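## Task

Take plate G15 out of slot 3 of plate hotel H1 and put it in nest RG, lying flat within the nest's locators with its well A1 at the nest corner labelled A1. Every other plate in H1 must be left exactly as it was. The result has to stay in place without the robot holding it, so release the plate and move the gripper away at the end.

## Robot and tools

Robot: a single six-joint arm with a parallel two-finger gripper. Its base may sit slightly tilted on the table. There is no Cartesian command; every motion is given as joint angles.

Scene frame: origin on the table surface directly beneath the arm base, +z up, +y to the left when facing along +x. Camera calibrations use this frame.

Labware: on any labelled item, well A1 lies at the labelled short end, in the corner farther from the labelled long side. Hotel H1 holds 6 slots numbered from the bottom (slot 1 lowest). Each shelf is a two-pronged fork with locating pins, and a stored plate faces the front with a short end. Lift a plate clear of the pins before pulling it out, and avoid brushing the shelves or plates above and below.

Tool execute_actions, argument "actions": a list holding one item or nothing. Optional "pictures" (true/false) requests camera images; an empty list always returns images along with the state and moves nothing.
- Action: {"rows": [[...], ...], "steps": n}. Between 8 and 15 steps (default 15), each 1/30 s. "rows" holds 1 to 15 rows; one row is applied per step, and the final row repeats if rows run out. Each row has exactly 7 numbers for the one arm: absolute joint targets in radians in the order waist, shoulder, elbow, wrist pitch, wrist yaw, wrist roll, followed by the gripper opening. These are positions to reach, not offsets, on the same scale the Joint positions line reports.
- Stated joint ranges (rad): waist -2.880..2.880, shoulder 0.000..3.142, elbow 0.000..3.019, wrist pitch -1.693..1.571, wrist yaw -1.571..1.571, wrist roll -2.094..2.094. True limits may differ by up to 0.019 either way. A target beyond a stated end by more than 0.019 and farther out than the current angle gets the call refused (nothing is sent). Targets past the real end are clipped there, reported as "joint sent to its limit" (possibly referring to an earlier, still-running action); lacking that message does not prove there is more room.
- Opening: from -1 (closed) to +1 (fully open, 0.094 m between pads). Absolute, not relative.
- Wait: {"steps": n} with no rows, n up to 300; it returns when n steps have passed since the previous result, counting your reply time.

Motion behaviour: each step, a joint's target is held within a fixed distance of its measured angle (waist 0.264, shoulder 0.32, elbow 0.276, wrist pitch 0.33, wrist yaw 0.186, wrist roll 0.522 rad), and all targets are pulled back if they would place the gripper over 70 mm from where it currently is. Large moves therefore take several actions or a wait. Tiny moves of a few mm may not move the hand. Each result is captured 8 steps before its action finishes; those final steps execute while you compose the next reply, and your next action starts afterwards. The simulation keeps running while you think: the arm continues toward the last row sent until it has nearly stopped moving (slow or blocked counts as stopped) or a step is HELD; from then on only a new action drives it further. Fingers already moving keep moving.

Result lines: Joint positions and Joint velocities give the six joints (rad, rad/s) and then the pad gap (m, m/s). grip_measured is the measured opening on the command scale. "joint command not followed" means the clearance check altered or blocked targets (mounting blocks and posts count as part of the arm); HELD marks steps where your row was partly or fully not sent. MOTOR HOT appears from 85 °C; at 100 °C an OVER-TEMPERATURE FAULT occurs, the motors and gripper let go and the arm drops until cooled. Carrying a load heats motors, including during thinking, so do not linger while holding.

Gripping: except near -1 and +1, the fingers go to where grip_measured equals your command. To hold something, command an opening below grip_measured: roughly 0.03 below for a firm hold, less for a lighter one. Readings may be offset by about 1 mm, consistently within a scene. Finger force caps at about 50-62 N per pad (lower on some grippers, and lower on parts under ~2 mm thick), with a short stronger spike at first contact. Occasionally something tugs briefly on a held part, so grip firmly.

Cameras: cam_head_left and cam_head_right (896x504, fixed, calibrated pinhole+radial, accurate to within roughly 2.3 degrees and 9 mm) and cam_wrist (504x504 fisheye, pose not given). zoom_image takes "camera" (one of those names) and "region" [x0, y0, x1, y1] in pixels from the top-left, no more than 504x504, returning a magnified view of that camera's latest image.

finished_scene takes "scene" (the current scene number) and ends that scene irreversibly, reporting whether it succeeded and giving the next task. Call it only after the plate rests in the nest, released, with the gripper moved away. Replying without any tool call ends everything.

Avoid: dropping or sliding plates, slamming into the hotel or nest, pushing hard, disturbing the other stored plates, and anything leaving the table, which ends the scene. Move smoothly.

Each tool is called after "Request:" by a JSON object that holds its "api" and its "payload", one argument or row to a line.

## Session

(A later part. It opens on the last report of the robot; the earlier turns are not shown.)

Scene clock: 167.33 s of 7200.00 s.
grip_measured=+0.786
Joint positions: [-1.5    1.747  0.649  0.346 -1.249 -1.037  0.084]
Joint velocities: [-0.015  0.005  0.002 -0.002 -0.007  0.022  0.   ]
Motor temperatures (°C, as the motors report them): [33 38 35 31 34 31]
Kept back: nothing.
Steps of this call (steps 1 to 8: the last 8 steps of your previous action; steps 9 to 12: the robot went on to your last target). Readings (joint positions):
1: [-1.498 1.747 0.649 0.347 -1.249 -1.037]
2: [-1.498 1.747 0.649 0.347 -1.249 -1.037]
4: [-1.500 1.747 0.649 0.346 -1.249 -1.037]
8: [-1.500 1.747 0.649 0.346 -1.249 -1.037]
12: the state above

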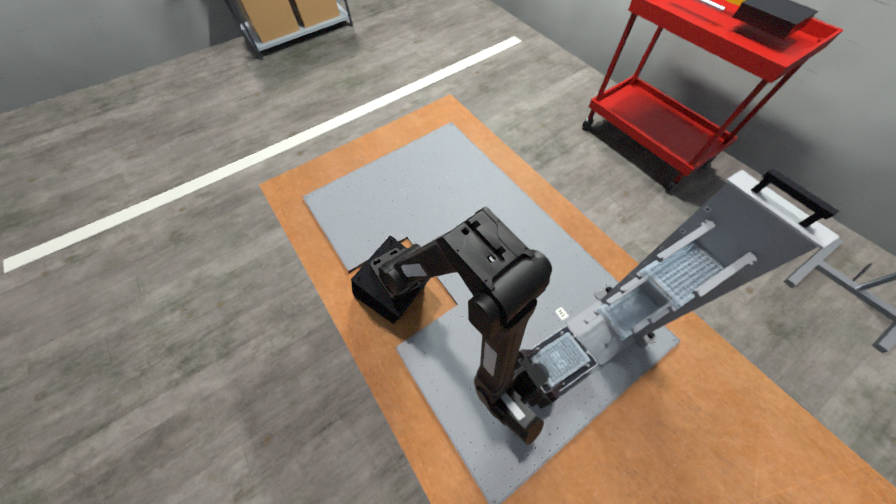

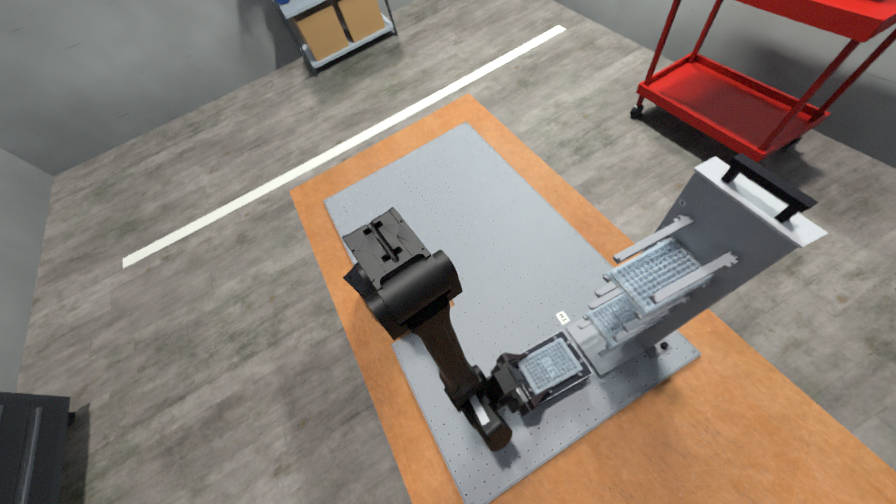

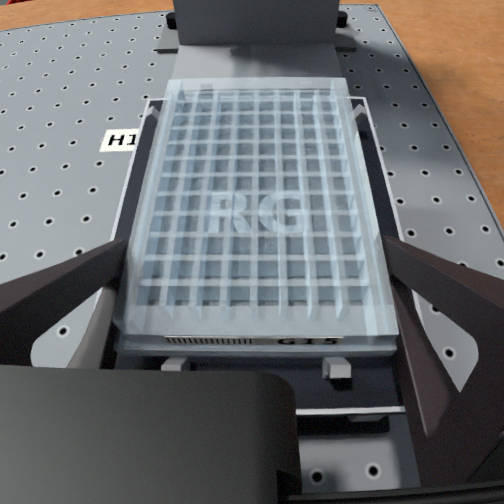

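Request:
{"api": "execute_actions", "payload": {
  "actions": [
    {"rows":[[-1.495,1.752,0.644,0.345,-1.250,-1.044,0.75],[-1.492,1.764,0.644,0.352,-1.250,-1.044,0.75],[-1.492,1.772,0.644,0.356,-1.250,-1.044,0.75],[-1.492,1.778,0.644,0.359,-1.250,-1.044,0.75],[-1.492,1.782,0.644,0.361,-1.250,-1.044,0.75],[-1.492,1.785,0.644,0.363,-1.250,-1.044,0.75]],"steps":10}
  ]
}}

Request:
{"api": "execute_actions", "payload": {
  "actions": [
    {"steps":14}
  ],
  "pictures": true
}}

Request:
{"api": "zoom_image", "payload": {
  "camera": "cam_wrist",
  "region": [100, 320, 420, 400]
}}

Request:
{"api": "zoom_image", "payload": {
  "camera": "cam_wrist",
  "region": [120, 70, 400, 170]
}}

Scene clock: 167.97 s of 7200.00 s.
grip_measured=+0.786
Joint positions: [-1.5    1.747  0.649  0.346 -1.249 -1.037  0.084]
Joint velocities: [ 0.005 -0.015  0.002  0.002  0.007  0.081  0.002]
Motor temperatures (°C, as the motors report them): [33 38 35 31 34 31]
Steps of this call (steps 1 to 15: the robot went on to your last target; steps 16 to 17: nothing new was sent; steps 18 to 19: the first 2 steps of this action). Readings (joint positions):
18: [-1.500 1.747 0.649 0.346 -1.249 -1.037]
19: the state above

Scene clock: 168.43 s of 7200.00 s.
grip_measured=+0.786
Joint positions: [-1.5    1.752  0.649  0.354 -1.251 -1.037  0.084]
Joint velocities: [-0.015  0.005 -0.002 -0.022  0.051 -0.022  0.001]
Motor temperatures (°C, as the motors report them): [33 38 35 31 34 31]
Kept back: nothing.
Steps of this call (steps 1 to 8: the last 8 steps of your previous action; steps 9 to 14: the robot went on to your last target). Readings (joint positions):
1: [-1.500 1.747 0.649 0.346 -1.249 -1.037]
2: [-1.500 1.747 0.649 0.346 -1.249 -1.037]
4: [-1.500 1.750 0.649 0.349 -1.250 -1.037]
8: [-1.500 1.752 0.649 0.354 -1.251 -1.037]
14: the state above

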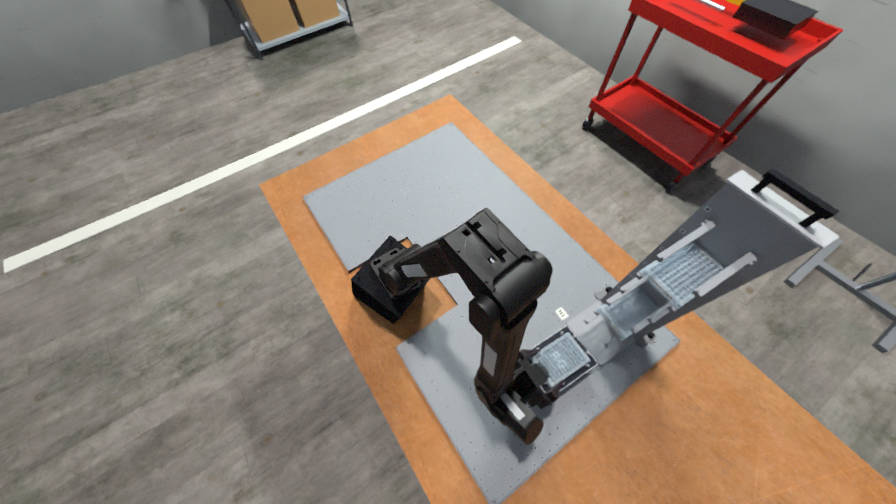

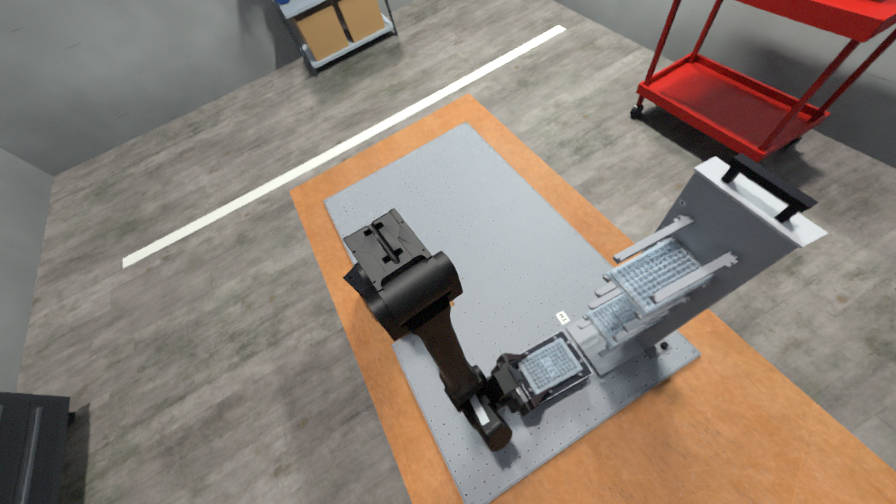

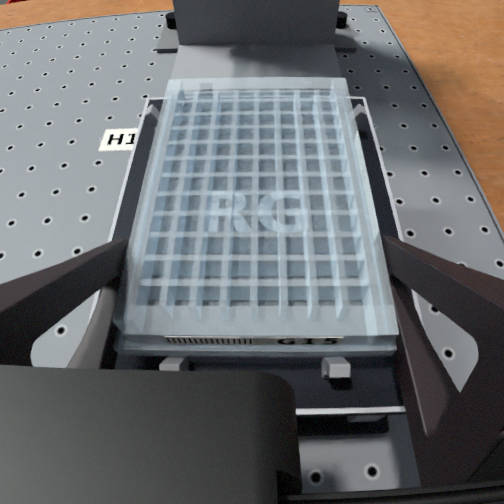

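Region (100, 320, 420, 400) of cam_wrist's 504x504 image, scaled by 1.575, with more detail than that image has; it fills the top 126 rows of this view, and the rest is white.

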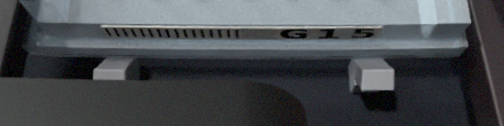

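Region (120, 70, 400, 170) of cam_wrist's 504x504 image, scaled by 1.800, with more detail than that image has; it fills the top 180 rows of this view, and the rest is white.

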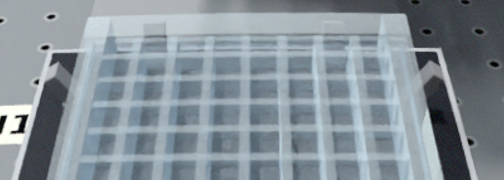

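Request:
{"api": "zoom_image", "payload": {
  "camera": "cam_wrist",
  "region": [280, 70, 350, 120]
}}

Request:
{"api": "zoom_image", "payload": {
  "camera": "cam_wrist",
  "region": [170, 70, 240, 120]
}}

Request:
{"api": "zoom_image", "payload": {
  "camera": "cam_head_left",
  "region": [540, 325, 600, 385]
}}

Region (280, 70, 350, 120) of cam_wrist's 504x504 image, scaled by 7.200, with more detail than that image has; it fills the top 360 rows of this view, and the rest is white.

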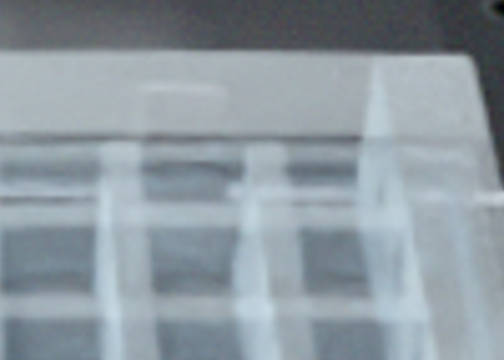

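Region (170, 70, 240, 120) of cam_wrist's 504x504 image, scaled by 7.200, with more detail than that image has; it fills the top 360 rows of this view, and the rest is white.

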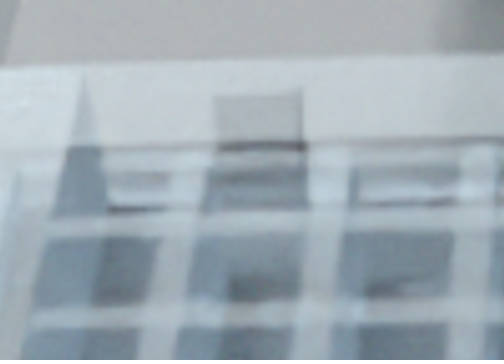

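Region (540, 325, 600, 385) of cam_head_left's 896x504 image, scaled by 8.400, with more detail than that image has.

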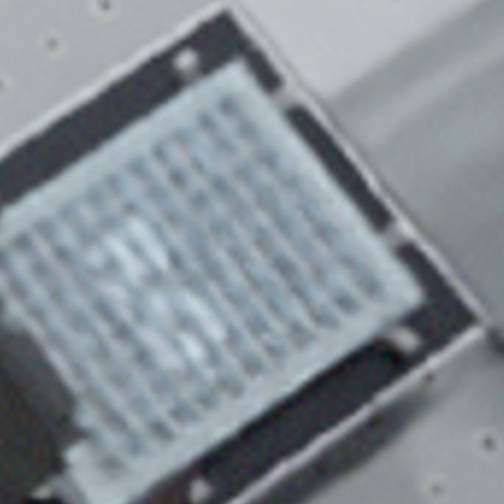

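Request:
{"api": "execute_actions", "payload": {
  "actions": [
    {"rows":[[-1.492,1.778,0.644,0.363,-1.250,-1.044,0.75],[-1.492,1.772,0.644,0.363,-1.250,-1.044,0.76],[-1.492,1.770,0.644,0.363,-1.250,-1.044,0.77],[-1.492,1.770,0.644,0.363,-1.250,-1.044,0.775],[-1.492,1.770,0.644,0.363,-1.250,-1.044,0.78],[-1.492,1.770,0.644,0.363,-1.250,-1.044,0.783],[-1.492,1.770,0.644,0.363,-1.250,-1.044,0.785],[-1.492,1.770,0.644,0.363,-1.250,-1.044,0.787],[-1.492,1.770,0.644,0.363,-1.250,-1.044,0.789],[-1.492,1.770,0.644,0.363,-1.250,-1.044,0.791],[-1.492,1.770,0.644,0.363,-1.250,-1.044,0.793],[-1.492,1.770,0.644,0.363,-1.250,-1.044,0.795],[-1.492,1.770,0.644,0.363,-1.250,-1.044,0.797],[-1.492,1.770,0.644,0.363,-1.250,-1.044,0.80]],"steps":15}
  ]
}}

Request:
{"api": "execute_actions", "payload": {
  "actions": [
    {"steps":14}
  ],
  "pictures": true
}}

Scene clock: 171.67 s of 7200.00 s.
grip_measured=+0.796
Joint positions: [-1.5    1.752  0.649  0.354 -1.251 -1.037  0.084]
Joint velocities: [-0.005 -0.005 -0.007 -0.007 -0.066  0.007  0.001]
Motor temperatures (°C, as the motors report them): [33 38 35 31 34 31]
Steps of this call (steps 1 to 15: the robot went on to your last target; steps 16 to 90: nothing new was sent; steps 91 to 97: the first 7 steps of this action). Readings (joint positions):
91: [-1.500 1.752 0.649 0.354 -1.251 -1.037]
92: [-1.500 1.752 0.649 0.354 -1.251 -1.037]
94: [-1.500 1.752 0.649 0.354 -1.251 -1.037]
97: the state above

Scene clock: 172.13 s of 7200.00 s.
grip_measured=+0.806
Joint positions: [-1.5    1.752  0.649  0.355 -1.251 -1.037  0.085]
Joint velocities: [ 0.005 -0.015 -0.027 -0.007 -0.037 -0.081 -0.001]
Motor temperatures (°C, as the motors report them): [33 38 35 31 34 31]
Kept back: nothing.
Steps of this call (steps 1 to 8: the last 8 steps of your previous action; steps 9 to 14: the robot went on to your last target). Readings (joint positions):
1: [-1.500 1.752 0.649 0.354 -1.251 -1.037]
2: [-1.500 1.752 0.649 0.354 -1.251 -1.037]
4: [-1.500 1.752 0.649 0.354 -1.251 -1.037]
8: [-1.500 1.752 0.649 0.355 -1.251 -1.037]
14: the state above

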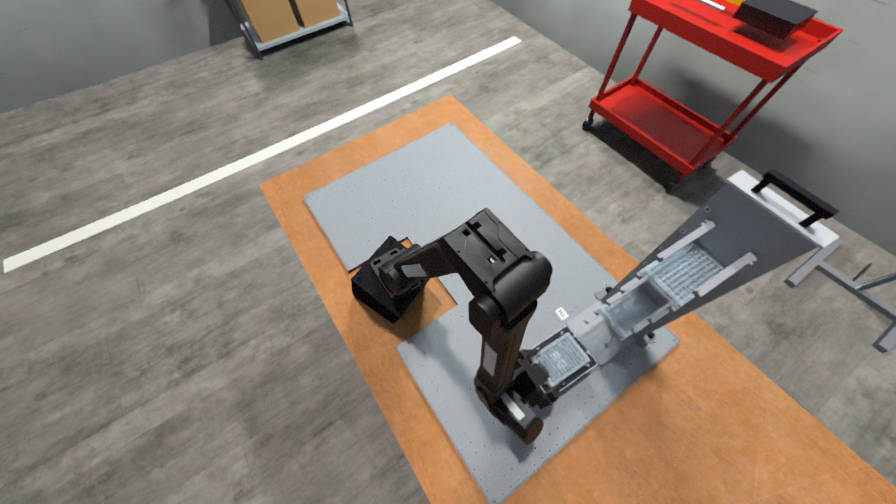

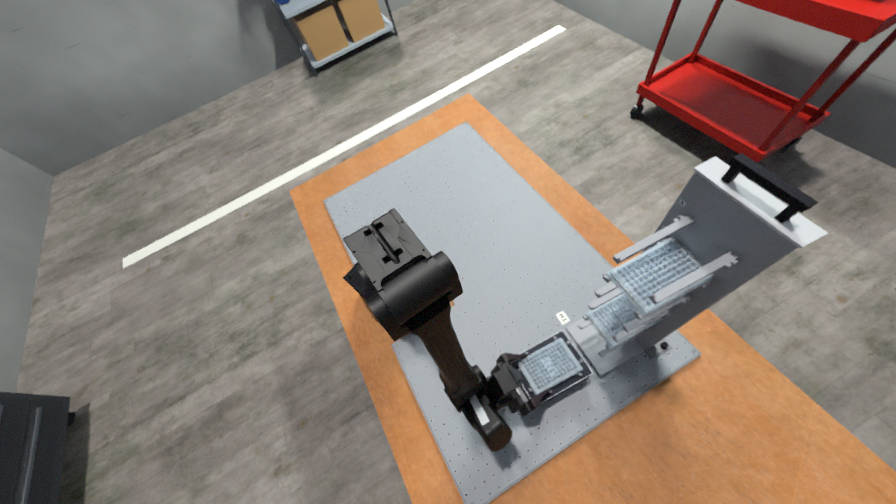

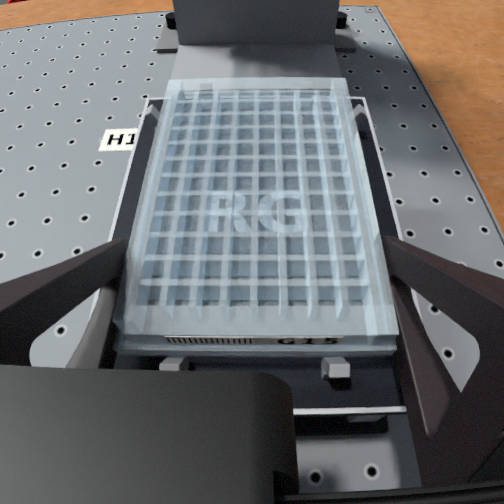

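Request:
{"api": "execute_actions", "payload": {
  "actions": [
    {"rows":[[-1.492,1.770,0.644,0.363,-1.250,-1.044,0.83],[-1.492,1.770,0.644,0.363,-1.250,-1.044,0.86],[-1.492,1.770,0.644,0.363,-1.250,-1.044,0.90],[-1.492,1.770,0.644,0.363,-1.250,-1.044,0.95],[-1.492,1.770,0.644,0.363,-1.250,-1.044,1.0]],"steps":12}
  ]
}}

Request:
{"api": "execute_actions", "payload": {
  "actions": [
    {"steps":12}
  ],
  "pictures": true
}}

Request:
{"api": "zoom_image", "payload": {
  "camera": "cam_wrist",
  "region": [80, 230, 430, 420]
}}

Scene clock: 172.70 s of 7200.00 s.
grip_measured=+0.921
Joint positions: [-1.503  1.75   0.649  0.358 -1.267 -1.04   0.09 ]
Joint velocities: [-0.122 -0.044 -0.007  0.012 -0.154 -0.139  0.048]
Motor temperatures (°C, as the motors report them): [33 38 35 31 34 31]
Steps of this call (steps 1 to 13: the robot went on to your last target; steps 14 to 17: the first 4 steps of this action). Readings (joint positions):
14: [-1.500 1.752 0.649 0.355 -1.252 -1.037]
15: [-1.500 1.752 0.649 0.356 -1.255 -1.037]
17: the state above

Scene clock: 173.10 s of 7200.00 s.
grip_measured=+1.000
Joint positions: [-1.504  1.75   0.642  0.358 -1.258 -1.042  0.094]
Joint velocities: [ 0.005 -0.024 -0.007 -0.022  0.007 -0.095  0.   ]
Motor temperatures (°C, as the motors report them): [33 38 35 31 34 31]
Kept back: nothing.
Steps of this call (steps 1 to 8: the last 8 steps of your previous action; steps 9 to 12: the robot went on to your last target). Readings (joint positions):
1: [-1.505 1.750 0.646 0.358 -1.270 -1.042]
2: [-1.505 1.750 0.643 0.358 -1.265 -1.042]
4: [-1.504 1.750 0.642 0.358 -1.258 -1.042]
8: [-1.504 1.750 0.642 0.358 -1.258 -1.042]
12: the state above

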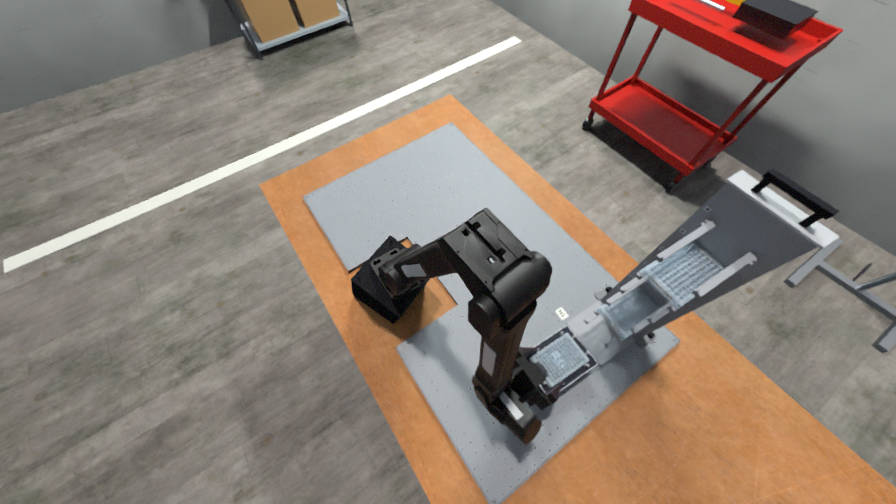

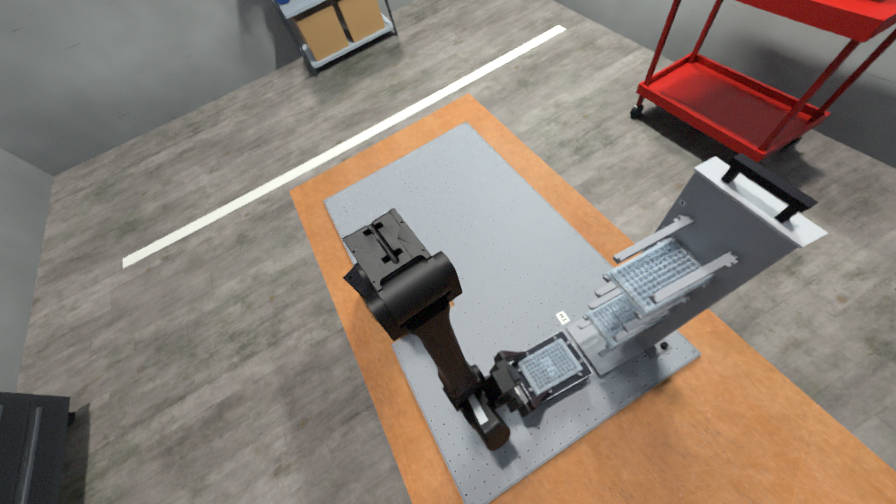

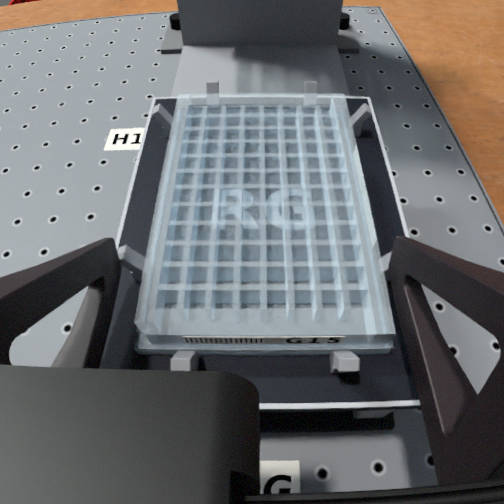

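Region (80, 230, 430, 420) of cam_wrist's 504x504 image, scaled by 1.440, with more detail than that image has; it fills the top 274 rows of this view, and the rest is white.

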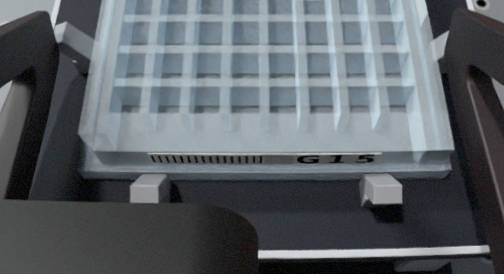

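Request:
{"api": "execute_actions", "payload": {
  "actions": [
    {"rows":[[-1.500,1.745,0.644,0.350,-1.250,-1.044,1.0],[-1.500,1.735,0.644,0.344,-1.250,-1.044,1.0],[-1.501,1.725,0.644,0.336,-1.250,-1.044,1.0],[-1.502,1.712,0.644,0.325,-1.250,-1.044,1.0],[-1.503,1.698,0.644,0.312,-1.250,-1.044,1.0],[-1.505,1.682,0.644,0.296,-1.250,-1.044,1.0],[-1.507,1.665,0.644,0.279,-1.250,-1.044,1.0],[-1.509,1.648,0.644,0.262,-1.250,-1.044,1.0],[-1.511,1.632,0.644,0.246,-1.250,-1.044,1.0],[-1.513,1.618,0.644,0.232,-1.250,-1.044,1.0],[-1.515,1.608,0.644,0.222,-1.250,-1.044,1.0],[-1.517,1.602,0.644,0.216,-1.250,-1.044,1.0],[-1.518,1.600,0.644,0.214,-1.250,-1.044,1.0]],"steps":15}
  ]
}}

Request:
{"api": "execute_actions", "payload": {
  "actions": [
    {"steps":14}
  ],
  "pictures": true
}}

Scene clock: 173.90 s of 7200.00 s.
grip_measured=+1.000
Joint positions: [-1.504  1.72   0.642  0.314 -1.251 -1.042  0.094]
Joint velocities: [-0.005 -0.396 -0.007 -0.398  0.11  -0.095  0.   ]
Motor temperatures (°C, as the motors report them): [33 38 35 31 34 31]
Steps of this call (steps 1 to 15: the robot went on to your last target; steps 16 to 17: nothing new was sent; steps 18 to 24: the first 7 steps of this action). Readings (joint positions):
18: [-1.504 1.750 0.642 0.358 -1.258 -1.042]
19: [-1.504 1.750 0.642 0.357 -1.258 -1.042]
21: [-1.504 1.746 0.642 0.347 -1.254 -1.042]
24: the state above

Scene clock: 174.37 s of 7200.00 s.
grip_measured=+1.000
Joint positions: [-1.505  1.591  0.642  0.225 -1.251 -1.042  0.094]
Joint velocities: [ 0.015  0.005 -0.012  0.002 -0.066  0.007  0.   ]
Motor temperatures (°C, as the motors report them): [33 38 35 31 34 31]
Kept back: nothing.
Steps of this call (steps 1 to 8: the last 8 steps of your previous action; steps 9 to 14: the robot went on to your last target). Readings (joint positions):
1: [-1.504 1.705 0.642 0.299 -1.251 -1.042]
2: [-1.504 1.688 0.642 0.284 -1.251 -1.042]
4: [-1.504 1.649 0.642 0.256 -1.251 -1.042]
8: [-1.504 1.595 0.642 0.231 -1.251 -1.042]
14: the state above

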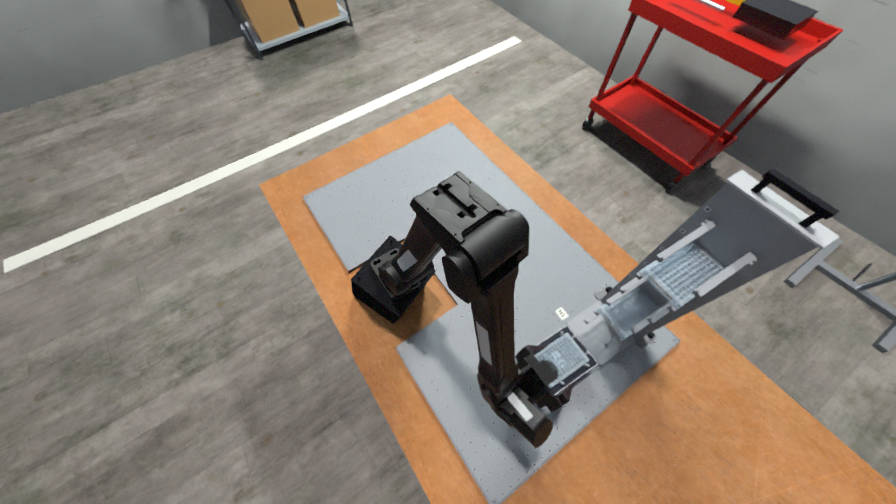

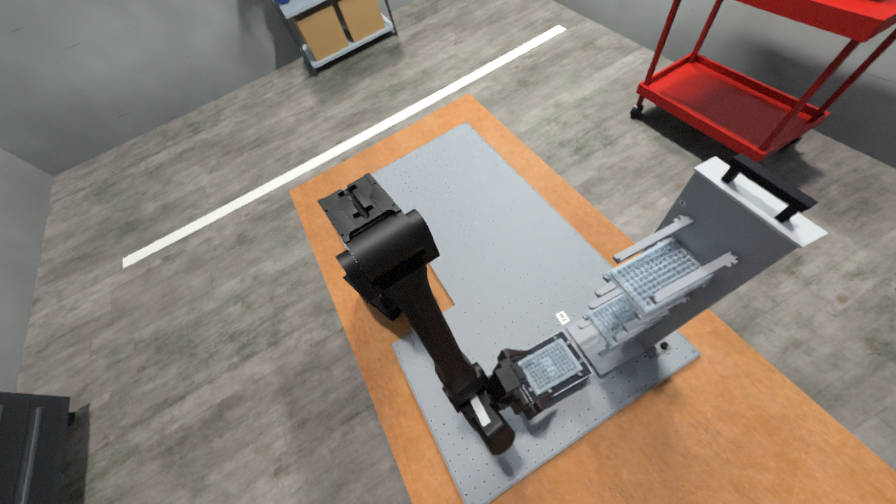

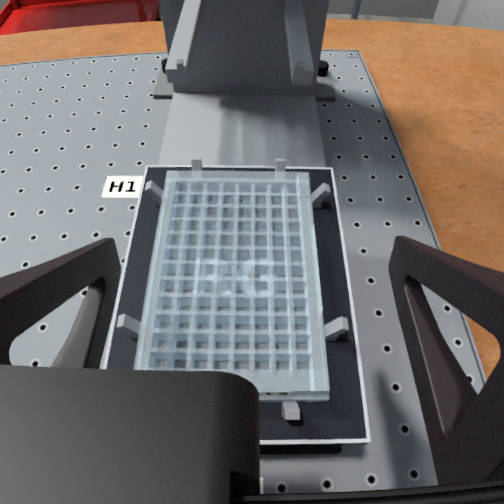

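Request:
{"api": "execute_actions", "payload": {
  "actions": [
    {"rows":[[-1.525,1.595,0.644,0.214,-1.250,-1.044,1.0],[-1.545,1.585,0.644,0.210,-1.245,-1.044,1.0],[-1.575,1.570,0.644,0.205,-1.24,-1.044,1.0],[-1.61,1.555,0.644,0.20,-1.235,-1.044,1.0],[-1.65,1.54,0.644,0.195,-1.23,-1.044,1.0],[-1.69,1.525,0.644,0.19,-1.225,-1.044,1.0],[-1.73,1.51,0.644,0.185,-1.22,-1.044,1.0],[-1.77,1.50,0.644,0.18,-1.22,-1.044,1.0],[-1.80,1.49,0.644,0.18,-1.22,-1.044,1.0],[-1.82,1.485,0.644,0.18,-1.22,-1.044,1.0],[-1.83,1.48,0.644,0.18,-1.22,-1.044,1.0]],"steps":15}
  ]
}}

Request:
{"api": "execute_actions", "payload": {
  "actions": [
    {"steps":14}
  ],
  "pictures": true
}}

Request:
{"api": "zoom_image", "payload": {
  "camera": "cam_head_right",
  "region": [480, 310, 620, 430]
}}

Scene clock: 175.10 s of 7200.00 s.
grip_measured=+1.000
Joint positions: [-1.614  1.565  0.642  0.203 -1.226 -1.042  0.094]
Joint velocities: [-1.187 -0.376  0.022 -0.154  0.095 -0.11   0.   ]
Motor temperatures (°C, as the motors report them): [33 38 35 31 34 31]
Steps of this call (steps 1 to 15: the robot went on to your last target; steps 16 to 22: the first 7 steps of this action). Readings (joint positions):
16: [-1.505 1.591 0.642 0.225 -1.251 -1.042]
17: [-1.507 1.591 0.642 0.224 -1.250 -1.042]
19: [-1.527 1.588 0.642 0.217 -1.242 -1.042]
22: the state above

Scene clock: 175.57 s of 7200.00 s.
grip_measured=+1.000
Joint positions: [-1.842  1.475  0.642  0.191 -1.221 -1.042  0.094]
Joint velocities: [ 0.024 -0.005 -0.007 -0.002  0.037  0.051  0.   ]
Motor temperatures (°C, as the motors report them): [33 38 35 31 34 31]
Kept back: nothing.
Steps of this call (steps 1 to 8: the last 8 steps of your previous action; steps 9 to 14: the robot went on to your last target). Readings (joint positions):
1: [-1.658 1.552 0.642 0.198 -1.224 -1.042]
2: [-1.705 1.537 0.642 0.195 -1.222 -1.042]
4: [-1.795 1.507 0.642 0.193 -1.221 -1.042]
8: [-1.864 1.476 0.642 0.193 -1.221 -1.042]
14: the state above

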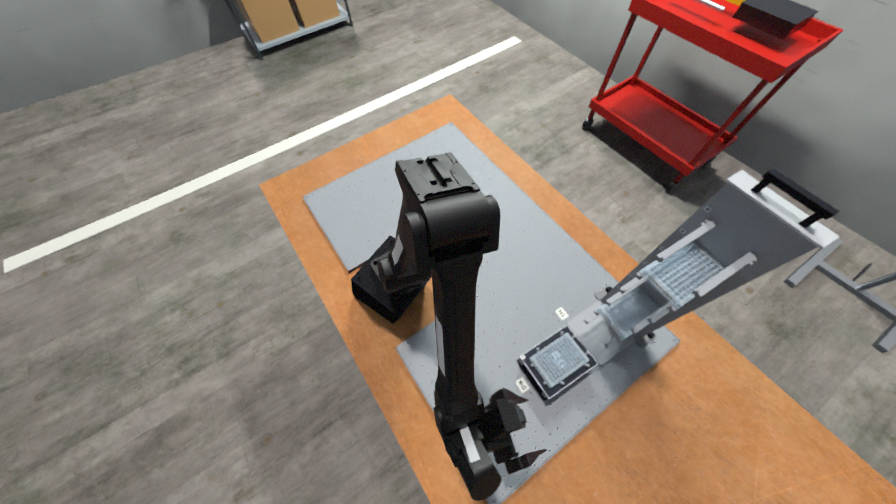

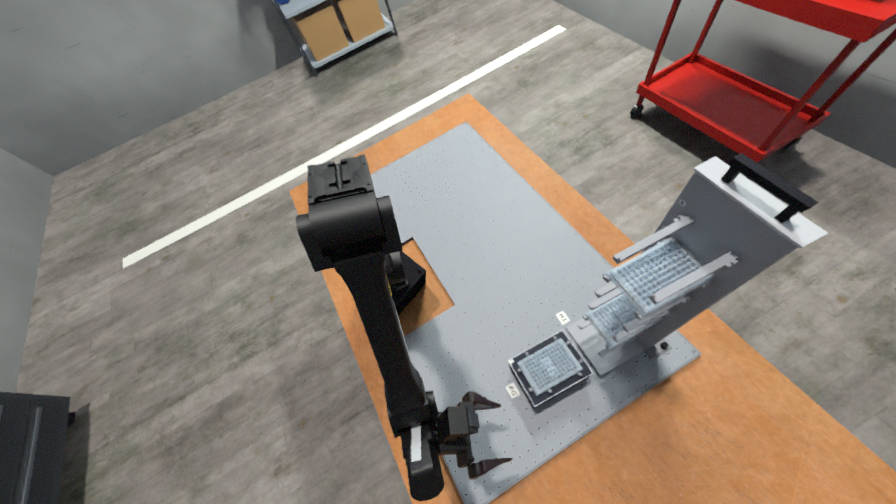

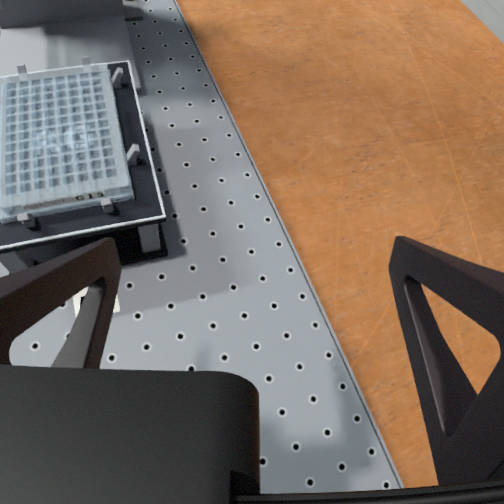

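Region (480, 310, 620, 430) of cam_head_right's 896x504 image, scaled by 3.600, with more detail than that image has; it fills the top 432 rows of this view, and the rest is white.

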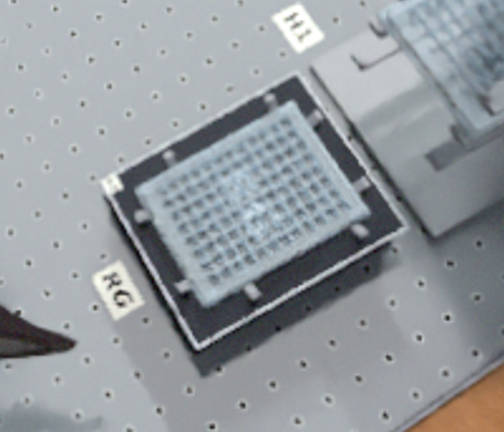

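Request:
{"api": "finished_scene", "payload": {
  "scene": 1
}}

The scene is finished: the task was done.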